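# Fill the empty crate with bottles from the pick list

## Task

Read the paper pick list lying beside the empty crate, holding it so its black bar is on top. Each line names a label color and a count. Move exactly that many bottles of each listed color into the empty crate, and leave them upright. All other bottles must stay standing in their original crate. Neither crate may end up tilted or shifted from its place. Nothing may be knocked or placed off the table. Bottles count only if they stay put without the robot holding them. Anything the robot is touching at the end must not sag more than about a fingernail's width once released.

## Robot and tools

Robot: one arm ending in a two-finger gripper. Its joints, base to tip, are waist, shoulder, elbow, wrist pitch, wrist yaw and wrist roll, plus the finger gap. Ranges in rad: waist -2.880 to 2.880, shoulder 0.000 to 3.142, elbow 0.000 to 3.019, wrist pitch -1.693 to 1.571, wrist yaw -1.571 to 1.571, wrist roll -2.094 to 2.094. The fingers point along the gripper's +z axis and close along its y axis. The reported hand point sits between the finger pads, roughly 1 cm short of the tips.

Frames: the scene frame has its origin on the table surface under the arm's base, +z up, and +y to the left when facing along +x. The base itself may be slightly tilted. State lines give end_effector_position (m) and end_effector_quat_wxyz in this frame; at long reach the printed position can be somewhat wrong.

The row: every motion uses a row of 7 numbers, each between -1 and 1, in this order: dx, dy, dz, rx, ry, rz, opening. The first six are an offset, not a pose. They are expressed in the gripper's own axes and counted from the gripper pose shown in the most recent result that includes it (before any such result in a scene, and for the second and later calls within one reply, from wherever the arm is when the action begins). A value of 1.0 equals 0.6 m of travel or 180 degrees of turn; rx, ry, rz form a single rotation vector. Opening is absolute: +1 is fully open (0.094 m), -1 is shut. An all-zero offset is not a pause; it pulls the arm back to the reference pose.

execute_actions: argument actions is a list holding at most one item. An empty list just reports the current state. An action item is {"rows": [...], "steps": n}: 1 to 15 rows, n up to 15 control steps of 1/30 s (default 15); one row is used per step and the final row repeats if steps outnumber rows. Every row in an action is measured from the same reference pose, not from the row before it. A wait item is {"steps": n} with n up to 300, counted from the previous result (so thinking time is included). Optional pictures (boolean) toggles camera images. A rejected call sends nothing.

move: argument target is one 7-number row as above; speed is the path's top speed in m/s, 0.002 to 0.5, default 0.25 (turning capped at double that in rad/s). The gripper follows a straight path lasting 0.5 to 10 s; longer paths are cut off at 10 s before arrival. It rotates the short way. The opening is applied at the start. The path ignores obstacles, and faster moves or targets set deeper past a contact hit and press harder. The arm trails the path, may drift off it, and may exceed speed, notably near full extension. The result adds a move: line with the outcome (done, off_target, moving, held, fault) and the limits involved, plus distance to target. limits=paced means the sent pose was clipped; limits=held means some steps were blocked, after which the arm may surge.

wait: seconds, 0 to 10; the scene runs with no new command.

zoom_image: camera (cam_head_left, cam_head_right, cam_high, cam_low, cam_wrist) and region [x0, y0, x1, y1] in that camera's pixels, origin top-left, up to 504 by 504. Useful for reading the label colors on the pick list and bottles. All cameras are 504x504.

Control behavior: each step, the commanded pose is limited to 70 mm and 16 degrees from the measured pose, then damped inverse kinematics drives the joints, favoring position over orientation. After an action, the arm keeps going only to the last clipped pose, so a far target needs several actions; check the reported pose. Arms commonly finish a centimetre or more short, usually low, and repeated zero offsets let it sag further; to hold height, send a correcting offset in a reply's first call and zeros afterward, aiming higher if it still droops. The elbow cannot fully straighten. Results showing Hand target give where the controller is heading.

Result lines: Joint positions and Joint velocities follow the joint order above, then finger gap (m, m/s). grip_measured shows finger opening on the command scale; readings may be off by about 1 mm consistently. To grasp, command roughly 0.03 below grip_measured for a firm hold, less for a lighter one. Pad force tops out near 50 to 62 N (lower on thin parts under about 2 mm; first contact can spike). "pose unreachable" and HELD mark steps the clearance check altered or blocked; the base's mount counts as arm. FAULT ends or prevents motions.

Cautions: the simulation keeps running while replying, so a held load can shift. Holding weight heats motors; MOTOR HOT appears at 85 °C and at 100 °C an OVER-TEMPERATURE FAULT drops the arm. Occasional tugs on held items or nudges to loose ones may occur. Approach bottles and crates slowly, avoid ramming or pushing crates, lower bottles gently upright, release fully and move clear so nothing rests on the gripper. finished_scene with the scene number ends the scene irreversibly and reports success.

Each tool is called after ">>>" as name([rows], argument=value, ...), one row to a line, values as JSON.

## Session

>>> execute_actions(actions=[])

Scene clock: 0.00 s of 10800.00 s.
end_effector_position=(+0.5527, -0.2284, +0.2978) grip_measured=+1.000 end_effector_quat_wxyz=(+0.074, +0.464, +0.869, +0.154)
Joint positions: [-0.702  1.463  1.123 -0.435 -0.558  0.572  0.094]
Joint velocities: [ 0.005  0.015 -0.017 -0.002  0.007 -0.022  0.   ]
Hand target: +0.562, -0.232, +0.304; +0.084, +0.460, +0.870, +0.154

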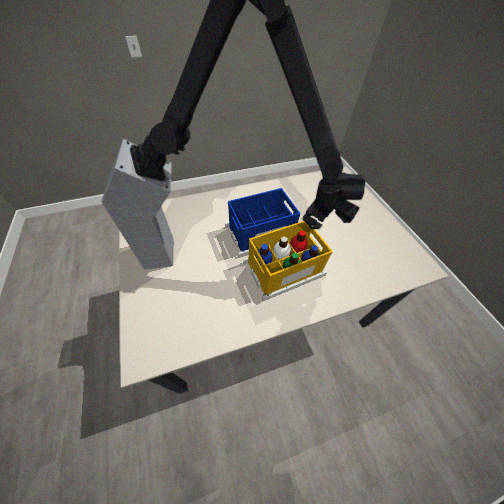

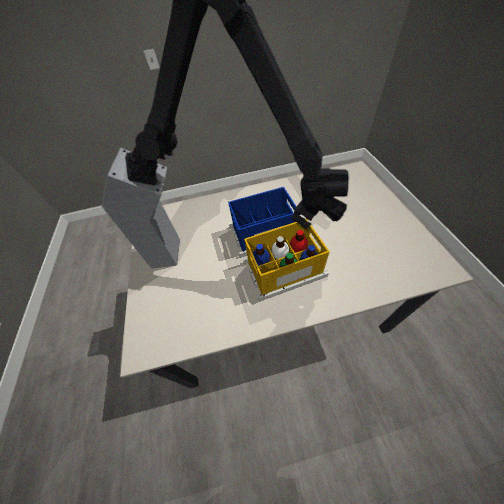

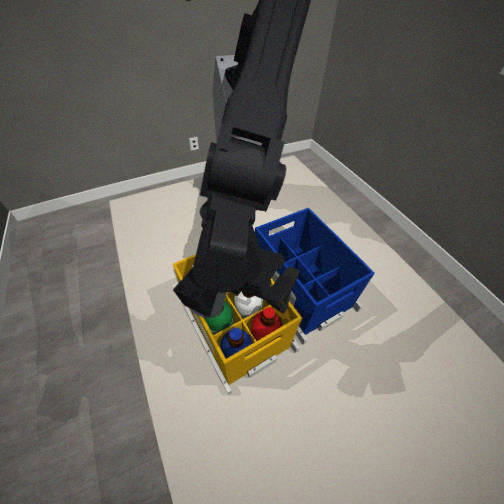

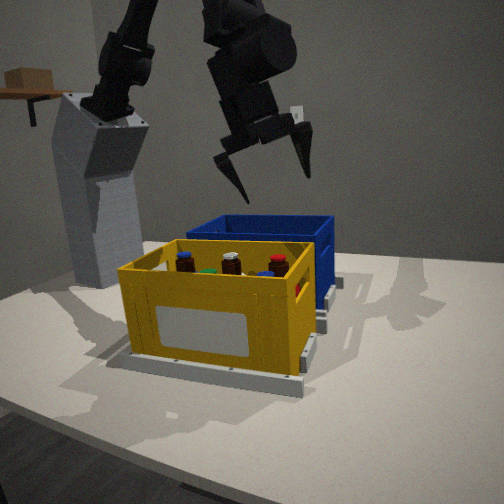

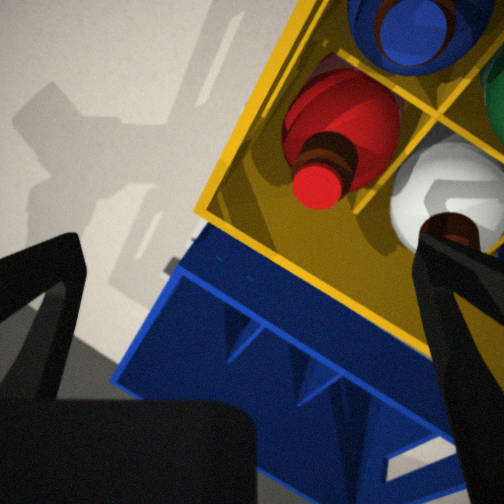

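>>> move(target=[0.44,0.26,-0.165,0.105,0.032,0.19,1])

Scene clock: 12.30 s of 10800.00 s.
end_effector_position=(+0.4834, +0.0557, +0.4327) grip_measured=+1.000 end_effector_quat_wxyz=(-0.117, +0.691, +0.712, +0.039)
Joint positions: [ 0.006  1.055  1.024 -0.992 -0.054  1.635  0.094]
Joint velocities: [-0.005  0.005  0.002  0.012 -0.037  0.022  0.   ]
Hand target: +0.505, +0.053, +0.452; -0.099, +0.699, +0.706, +0.057
Off the commanded pose: 0.023 m, 3 deg.
After step 90, 7.23 s passed at rest.
move: off_target

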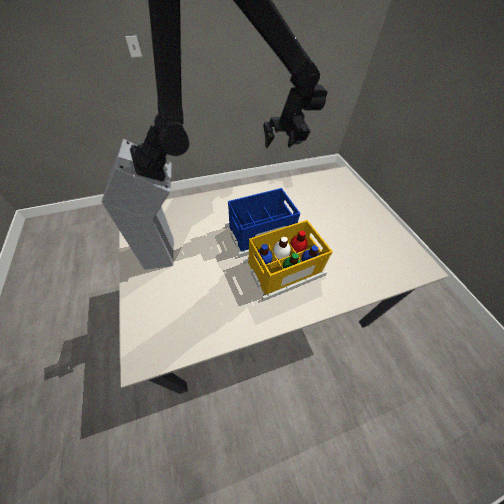

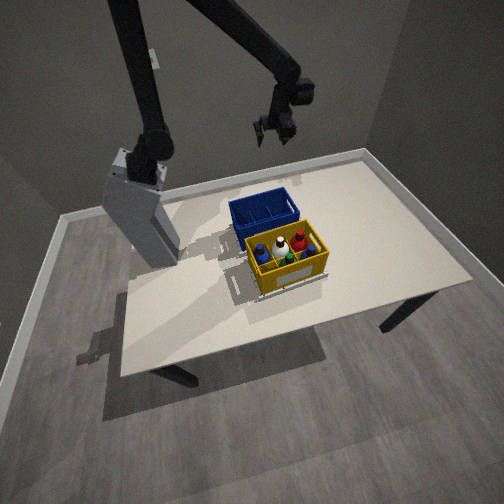

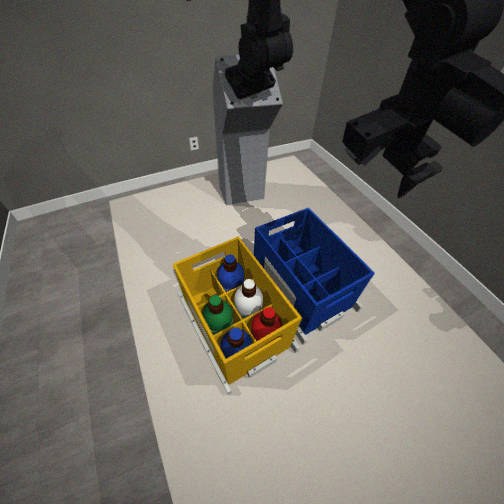

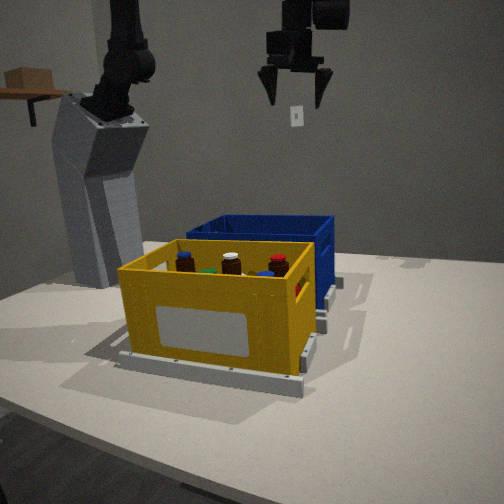

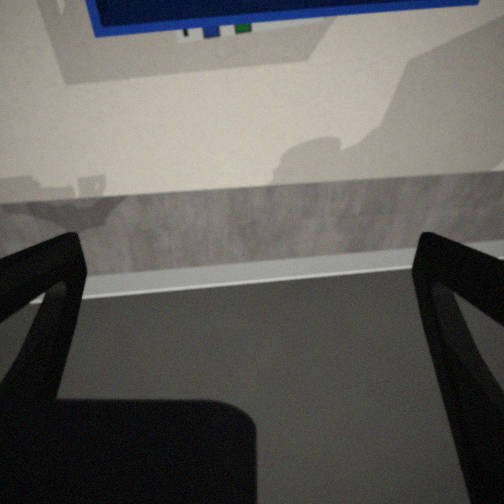

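>>> move(target=[0.17,0,0.1,-0.035,-0.16,0,1])

Scene clock: 20.00 s of 10800.00 s.
end_effector_position=(+0.4566, +0.1643, +0.3869) grip_measured=+1.000 end_effector_quat_wxyz=(+0.083, +0.665, +0.736, -0.095)
Joint positions: [ 0.498  1.316  1.035 -0.946  0.659  2.076  0.094]
Joint velocities: [-0.015 -0.015 -0.002 -0.002 -0.051  0.022  0.   ]
Hand target: +0.473, +0.169, +0.396; +0.089, +0.676, +0.727, -0.082
Off the commanded pose: 0.021 m, 4 deg.
joint sent to its limit — the command would take joint 6 (wrist roll) past its upper limit, so that joint was sent only as far as its limit.
After step 90, 3.10 s passed at rest.
move: off_target

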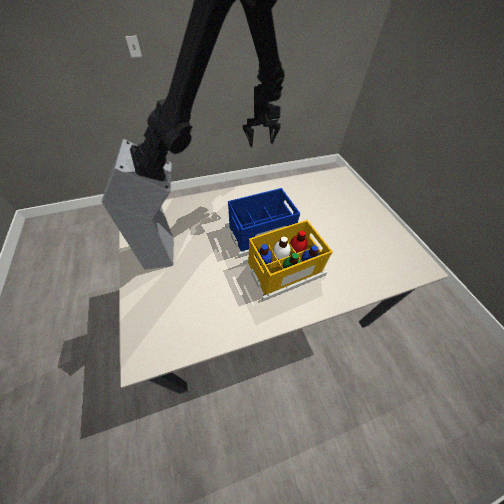

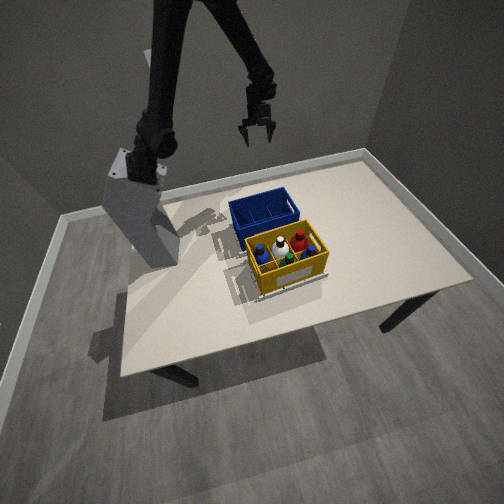

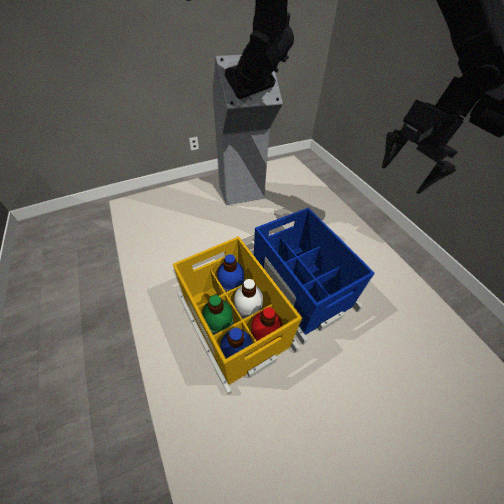

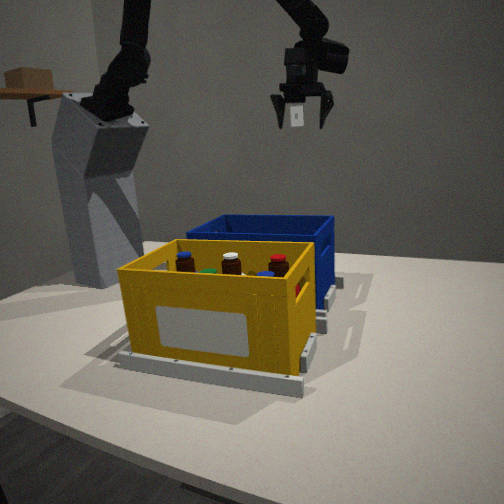

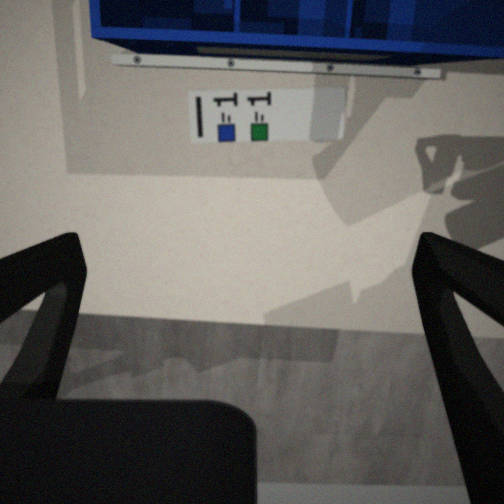

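>>> move(target=[-0.56,-0.04,0.2,0,0.08,0.01,0.2])

Scene clock: 28.93 s of 10800.00 s.
end_effector_position=(+0.4539, -0.1944, +0.3556) grip_measured=+0.203 end_effector_quat_wxyz=(-0.006, +0.685, +0.728, -0.024)
Joint positions: [-0.631  1.194  0.949 -0.722 -0.17   1.085  0.057]
Joint velocities: [-0.024 -0.005  0.012 -0.002 -0.066  0.022  0.   ]
Hand target: +0.471, -0.196, +0.362; +0.003, +0.676, +0.737, -0.017
Off the commanded pose: 0.013 m, 2 deg.
After step 90, 3.93 s passed at rest.
move: off_target

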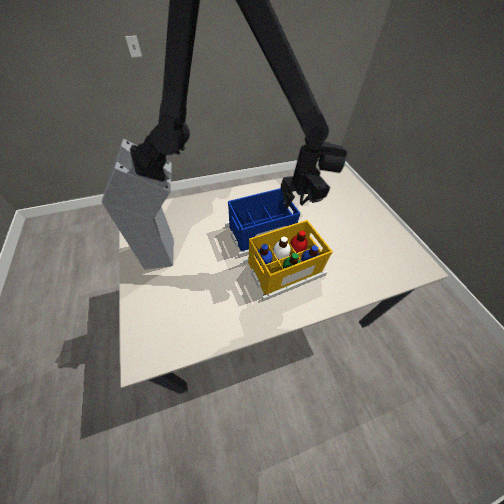

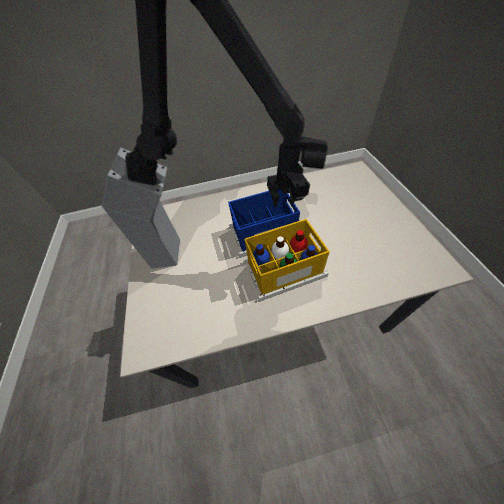

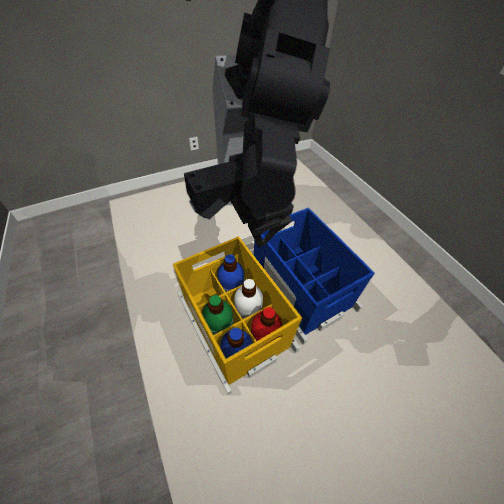

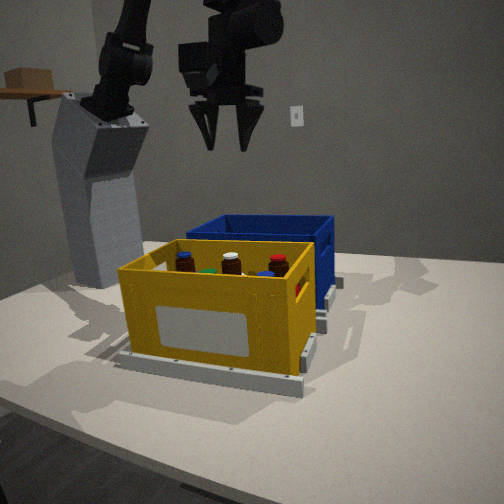

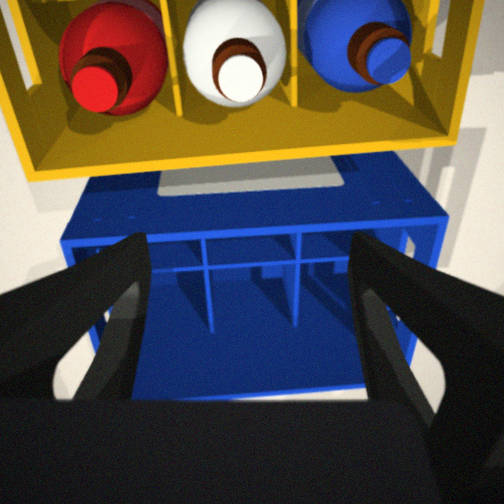

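>>> move(target=[-0.03,-0.12,0.2,-0.02,0.01,-0.03,0.1])

Scene clock: 34.50 s of 10800.00 s.
end_effector_position=(+0.3706, -0.2149, +0.2349) grip_measured=+0.103 end_effector_quat_wxyz=(-0.008, +0.656, +0.755, +0.006)
Joint positions: [-0.726  1.458  0.758 -0.27  -0.283  0.928  0.052]
Joint velocities: [ 0.005 -0.005  0.007 -0.002  0.037 -0.022 -0.001]
Hand target: +0.376, -0.220, +0.239; +0.003, +0.650, +0.760, +0.008
Off the commanded pose: 0.010 m, 2 deg.
After step 90, 1.47 s passed at rest.
move: done

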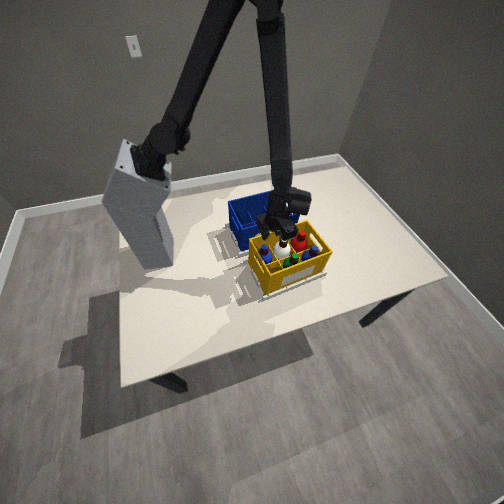

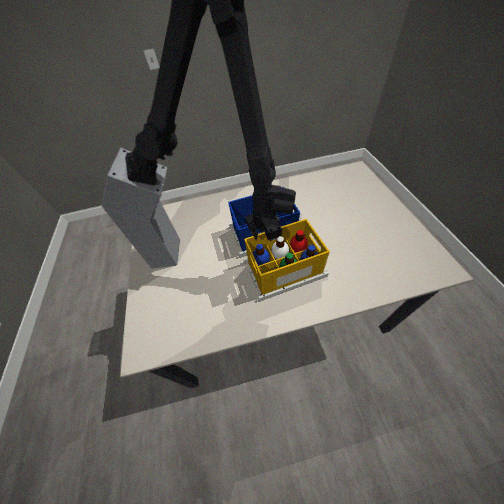

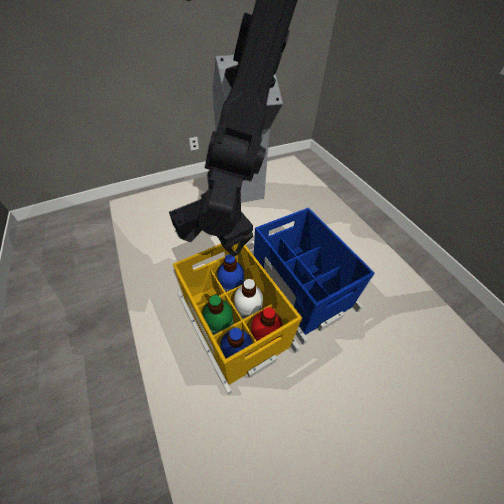

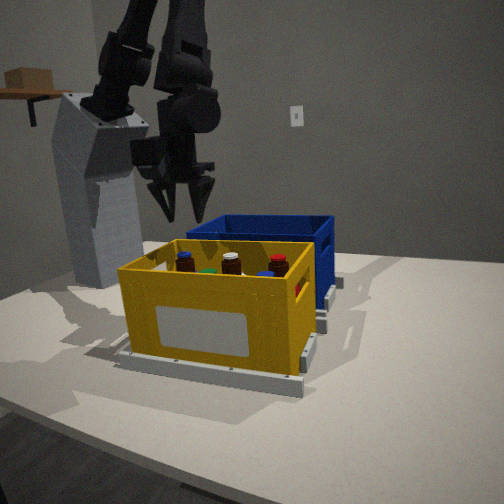

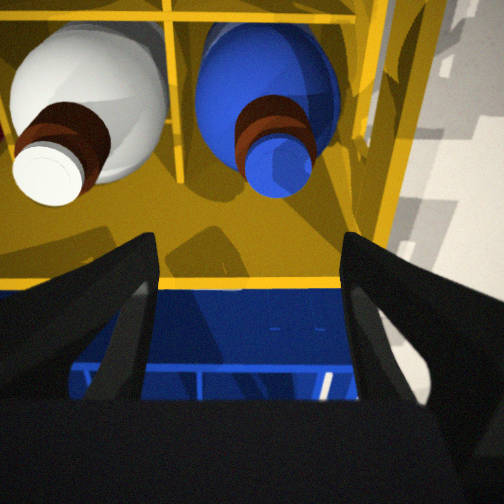

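>>> move(target=[-0.02,-0.01,0.075,0,0,0,0.1], speed=0.1)

Scene clock: 39.67 s of 10800.00 s.
end_effector_position=(+0.3577, -0.2220, +0.1897) grip_measured=+0.103 end_effector_quat_wxyz=(-0.017, +0.657, +0.754, +0.004)
Joint positions: [-0.726  1.604  0.785 -0.17  -0.283  0.926  0.052]
Joint velocities: [-0.005 -0.005 -0.007  0.012 -0.022  0.007 -0.001]
Hand target: +0.365, -0.227, +0.189; -0.008, +0.656, +0.755, +0.006
Off the commanded pose: 0.010 m, 1 deg.
After step 90, 1.20 s passed at rest.
move: done

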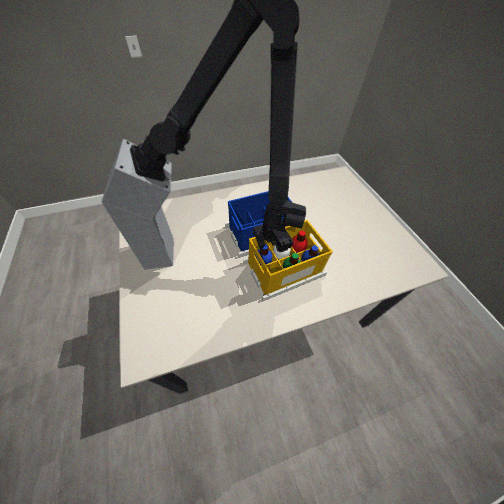

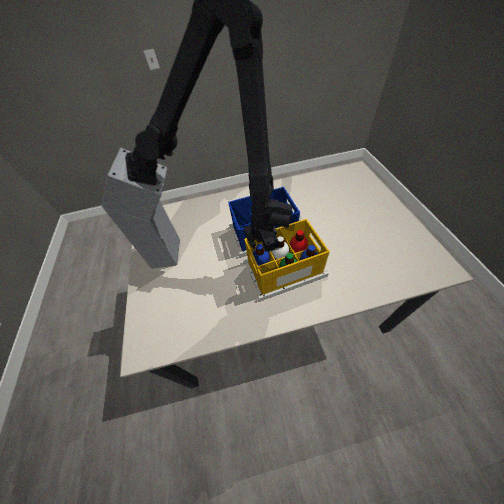

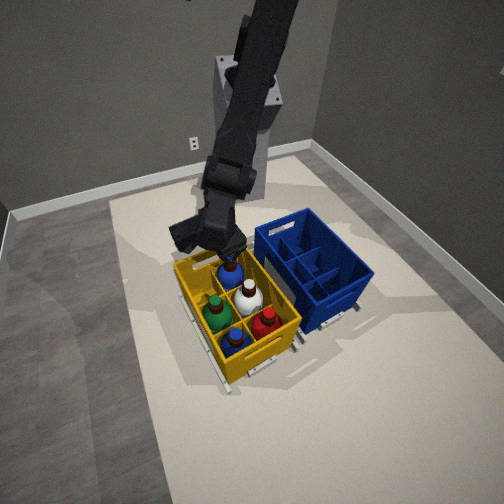

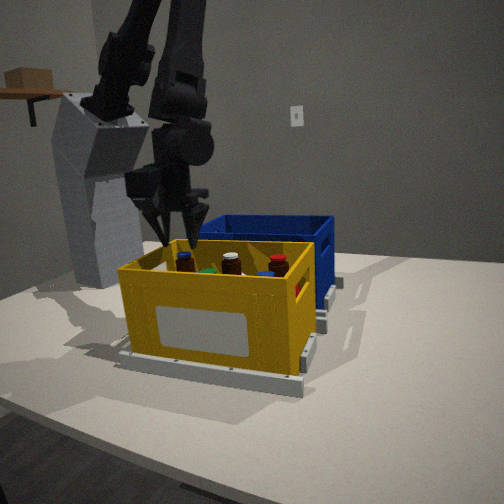

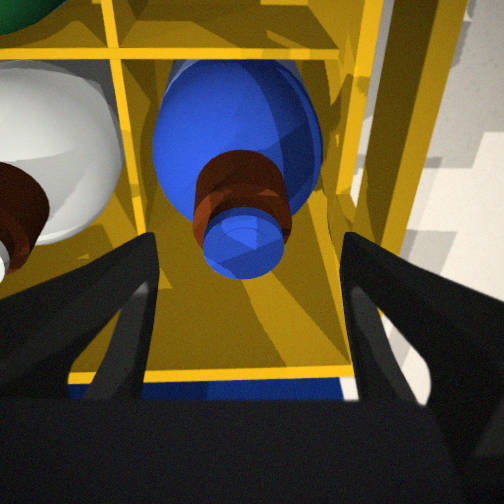

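>>> move(target=[-0.005,0.018,0.06,-0.01,-0.01,0,0], speed=0.05)

Scene clock: 46.50 s of 10800.00 s.
end_effector_position=(+0.3639, -0.2235, +0.1576) grip_measured=+0.003 end_effector_quat_wxyz=(+0.003, +0.655, +0.756, +0.005)
Joint positions: [-0.699  1.697  0.807 -0.052 -0.26   0.953  0.047]
Joint velocities: [-0.005 -0.005  0.002 -0.002  0.022  0.022 -0.001]
Hand target: +0.368, -0.222, +0.153; +0.005, +0.657, +0.753, +0.006
Off the commanded pose: 0.006 m, 0 deg.
After step 90, 2.77 s passed at rest.
move: done

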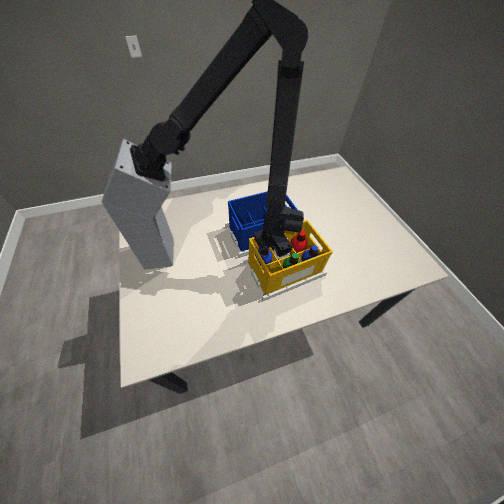

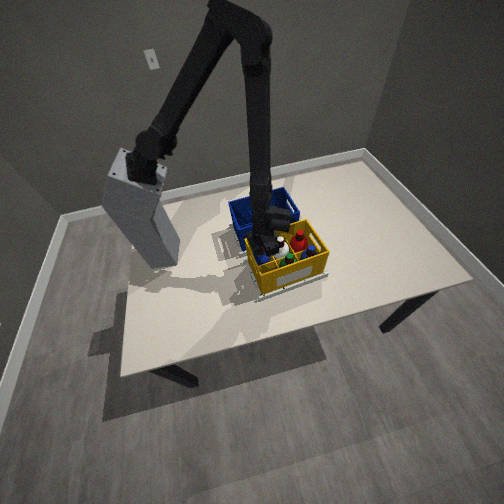

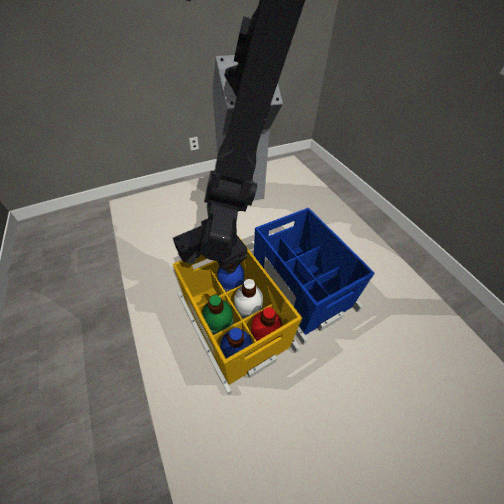

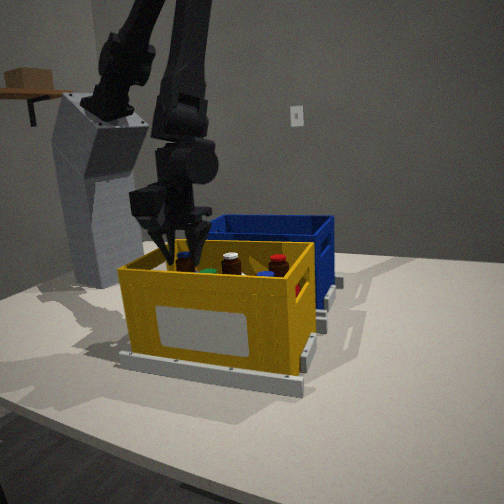

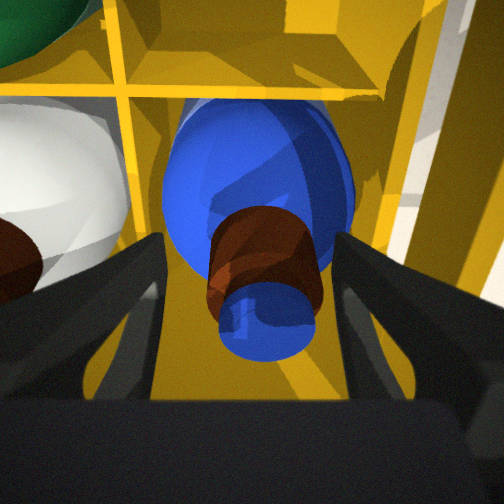

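>>> move(target=[0.008,0,0.025,0,0,0,-0.1], speed=0.05)

>>> move(target=[0,0,0,0,0,0,-0.45])

Scene clock: 50.83 s of 10800.00 s.
end_effector_position=(+0.3585, -0.2195, +0.1463) grip_measured=-0.097 end_effector_quat_wxyz=(+0.000, +0.653, +0.757, +0.004)
Joint positions: [-0.69   1.729  0.807 -0.025 -0.254  0.955  0.042]
Joint velocities: [-0.015 -0.015  0.002 -0.002 -0.022 -0.022 -0.001]
Hand target: +0.363, -0.218, +0.142; +0.003, +0.655, +0.756, +0.005
Off the commanded pose: 0.006 m, 0 deg.
After step 90, 0.53 s passed at rest.
move: done

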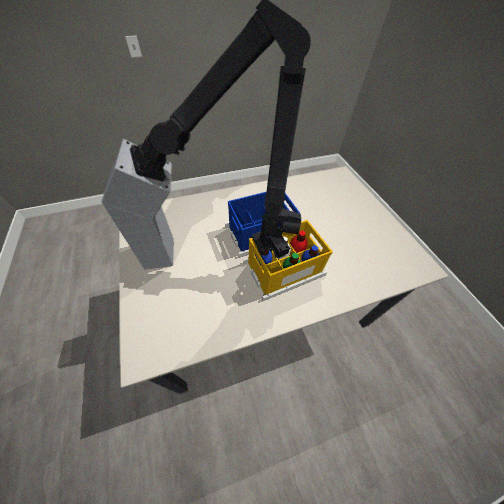

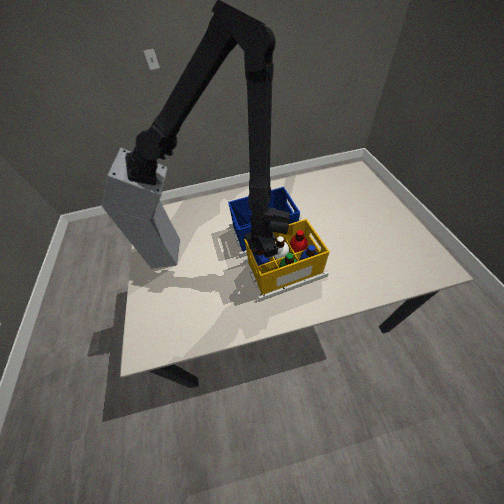

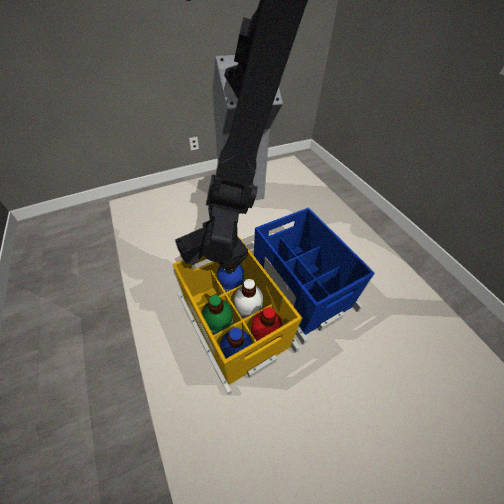

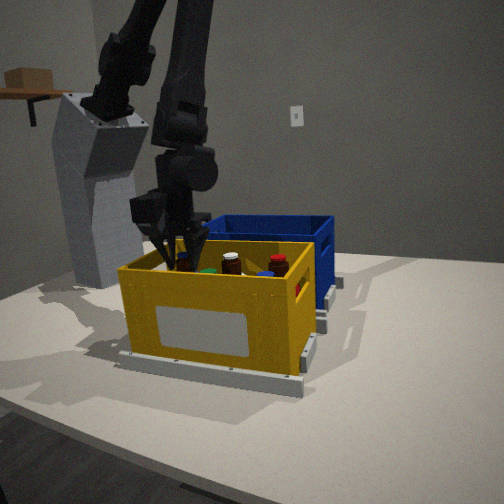

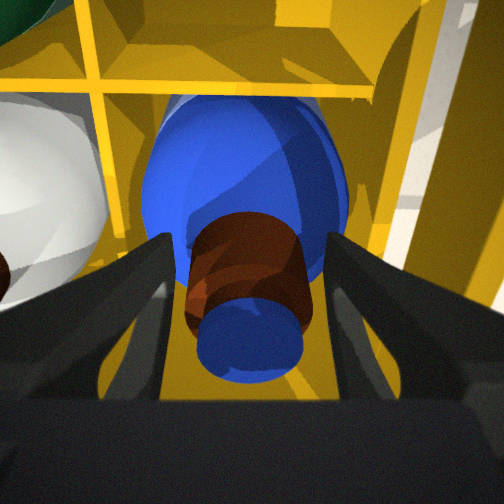

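Scene clock: 51.33 s of 10800.00 s.
end_effector_position=(+0.3585, -0.2195, +0.1463) grip_measured=-0.313 end_effector_quat_wxyz=(+0.000, +0.653, +0.757, +0.004)
Joint positions: [-0.69   1.729  0.807 -0.025 -0.254  0.955  0.032]
Joint velocities: [ 0.005 -0.005 -0.022 -0.002  0.007 -0.022  0.   ]
Hand target: +0.358, -0.219, +0.146; +0.000, +0.653, +0.757, +0.004
Off the commanded pose: 0.000 m, 0 deg.
move: done

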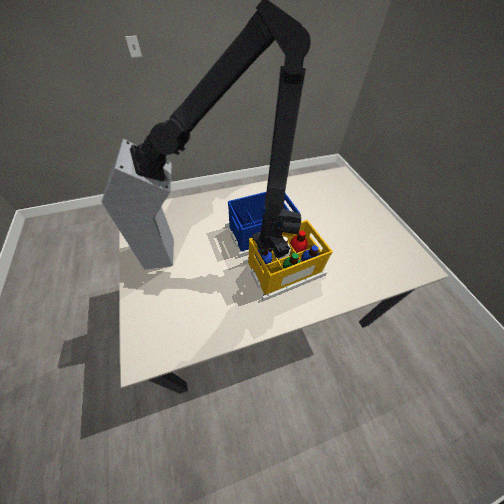

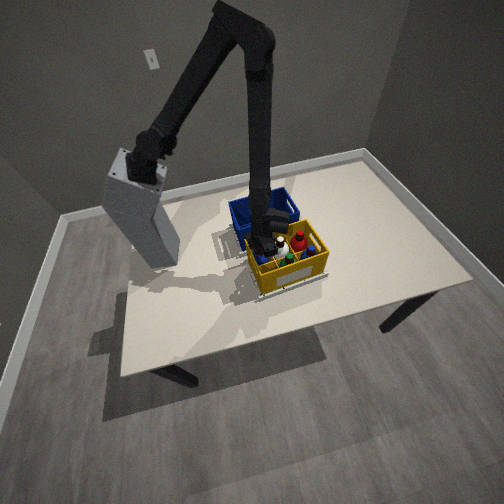

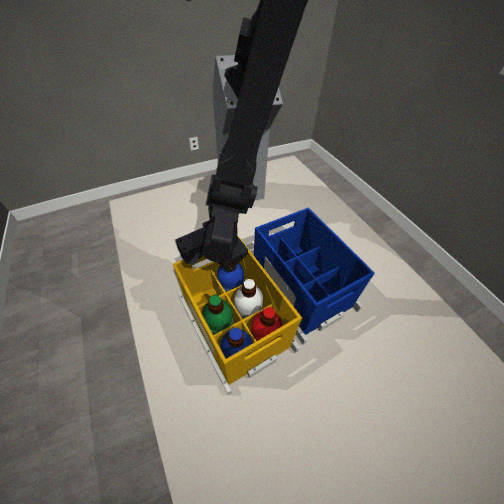

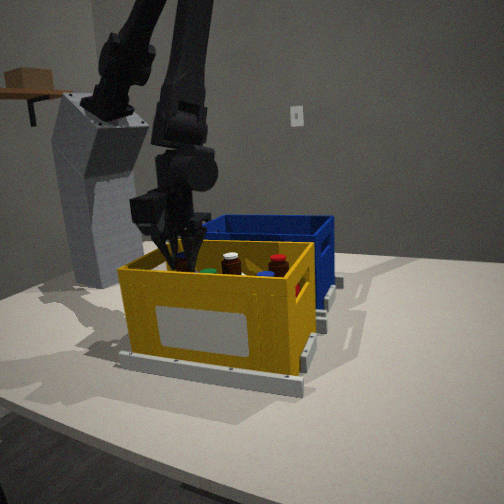

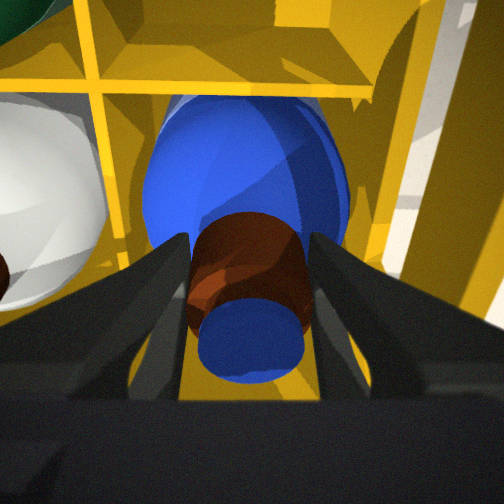

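>>> move(target=[0,0.02,-0.37,-0.01,0,0,-0.36], speed=0.12)

>>> move(target=[0.4,0.16,-0.02,-0.01,0,0,-0.36], speed=0.15)

Scene clock: 59.67 s of 10800.00 s.
end_effector_position=(+0.3565, -0.2092, +0.3536) grip_measured=-0.313 end_effector_quat_wxyz=(-0.014, +0.660, +0.751, +0.012)
Joint positions: [-0.842  1.109  0.719 -0.623 -0.36   0.832  0.032]
Joint velocities: [-0.015 -0.005 -0.017 -0.012  0.007 -0.066  0.001]
Hand target: +0.372, -0.220, +0.370; +0.011, +0.652, +0.758, +0.013
Off the commanded pose: 0.022 m, 3 deg.
After step 90, 3.10 s passed at rest.
move: off_target

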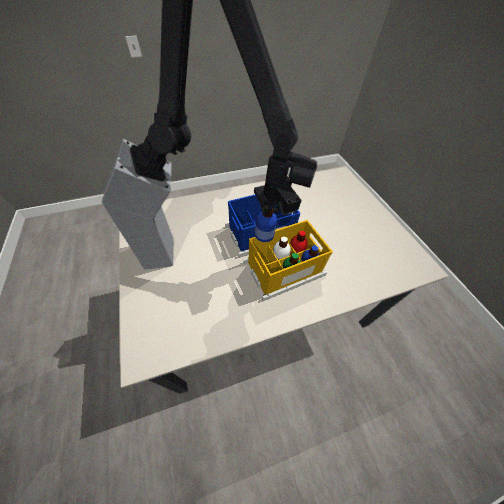

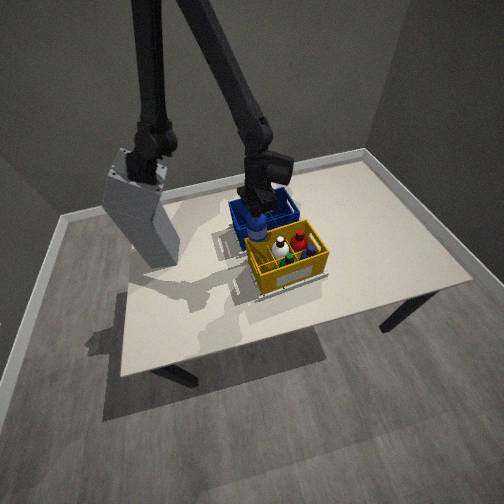

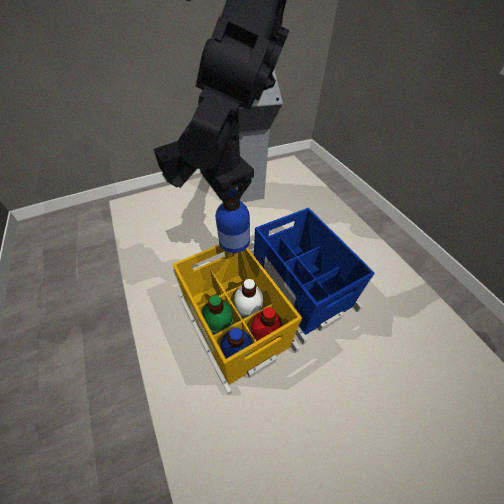

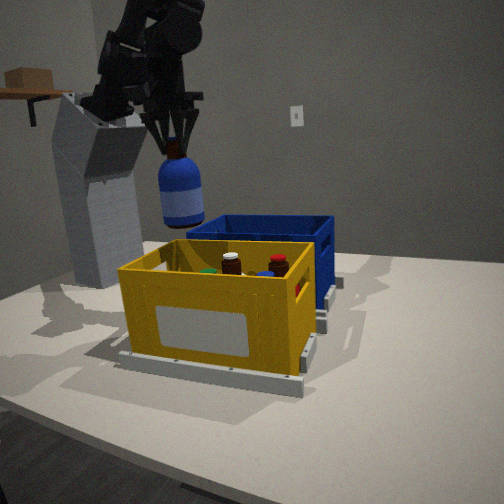

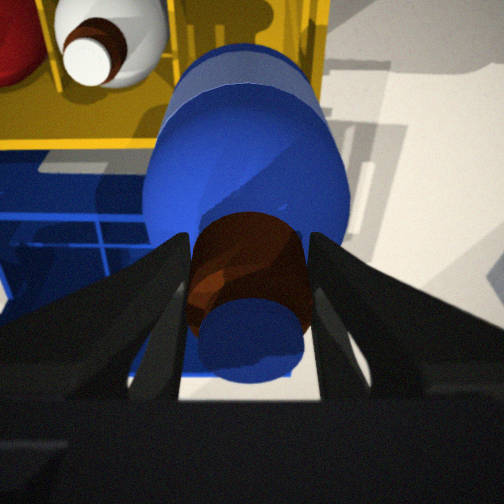

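Scene clock: 61.90 s of 10800.00 s.
end_effector_position=(+0.3959, +0.0415, +0.3631) grip_measured=-0.313 end_effector_quat_wxyz=(-0.024, +0.657, +0.754, +0.014)
Joint positions: [ 0.049  0.98   0.662 -0.628  0.147  1.559  0.032]
Joint velocities: [-0.005 -0.005 -0.017  0.012  0.007  0.037 -0.   ]
Hand target: +0.424, +0.044, +0.378; -0.009, +0.665, +0.746, +0.034
Off the commanded pose: 0.027 m, 3 deg.
move: off_target

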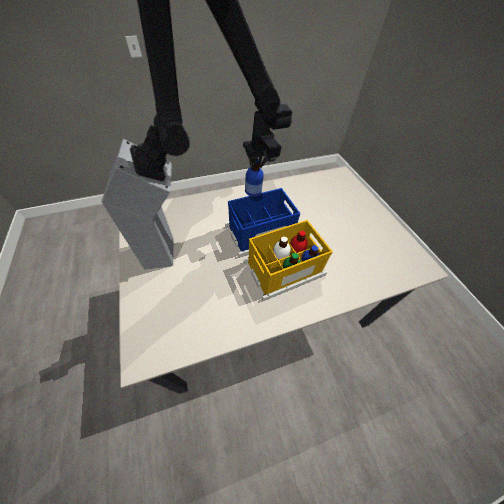

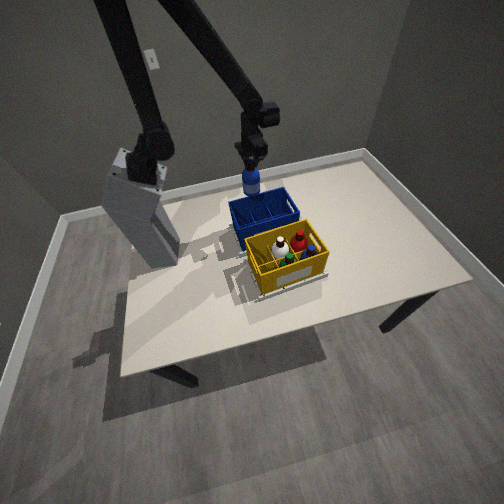

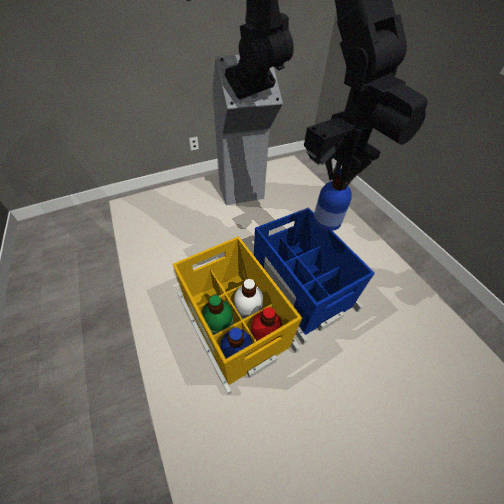

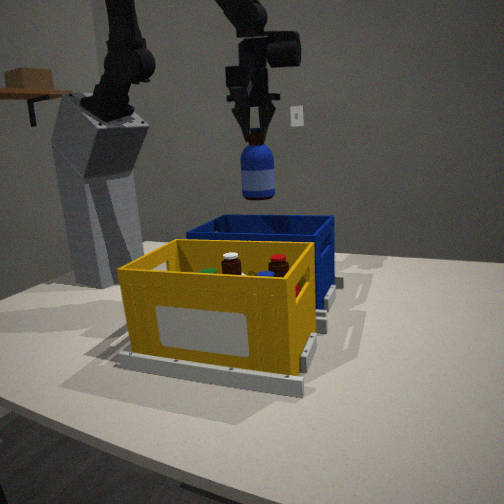

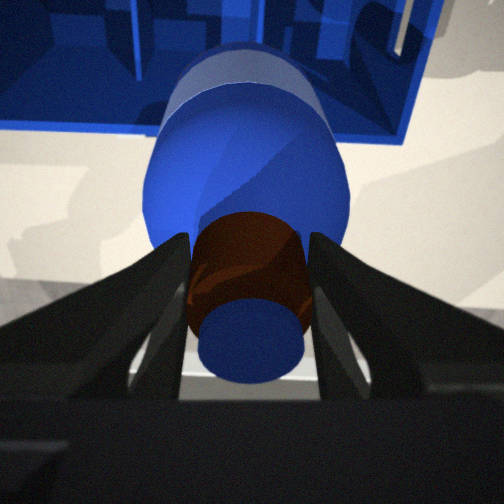

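>>> move(target=[-0.035,0.09,0.1,-0.02,-0.018,0.015,-0.36], speed=0.08)

Scene clock: 66.13 s of 10800.00 s.
end_effector_position=(+0.4250, +0.0340, +0.2913) grip_measured=-0.313 end_effector_quat_wxyz=(-0.003, +0.674, +0.738, +0.003)
Joint positions: [-0.002  1.229  0.714 -0.411  0.163  1.562  0.032]
Joint velocities: [-0.015 -0.005  0.002 -0.007 -0.051  0.081  0.001]
Hand target: +0.450, +0.031, +0.301; +0.018, +0.675, +0.738, +0.017
Off the commanded pose: 0.028 m, 3 deg.
move: off_target

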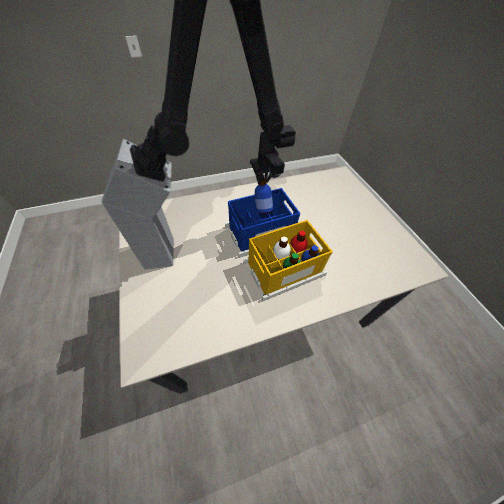

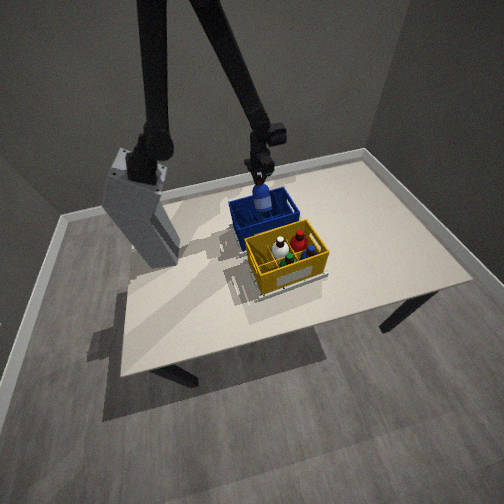

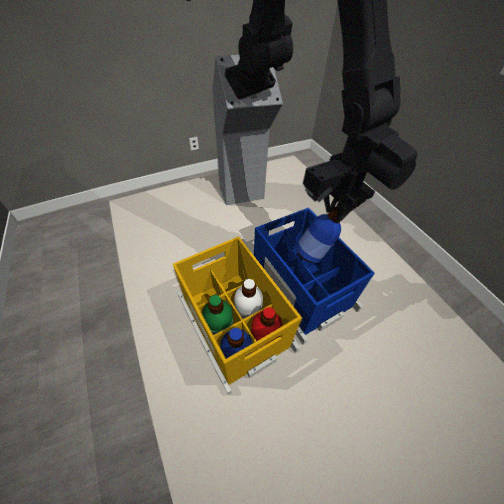

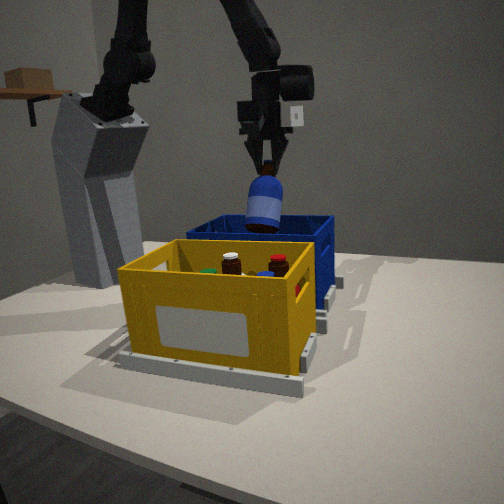

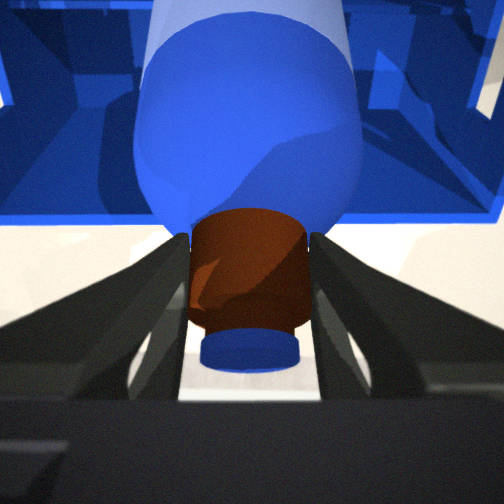

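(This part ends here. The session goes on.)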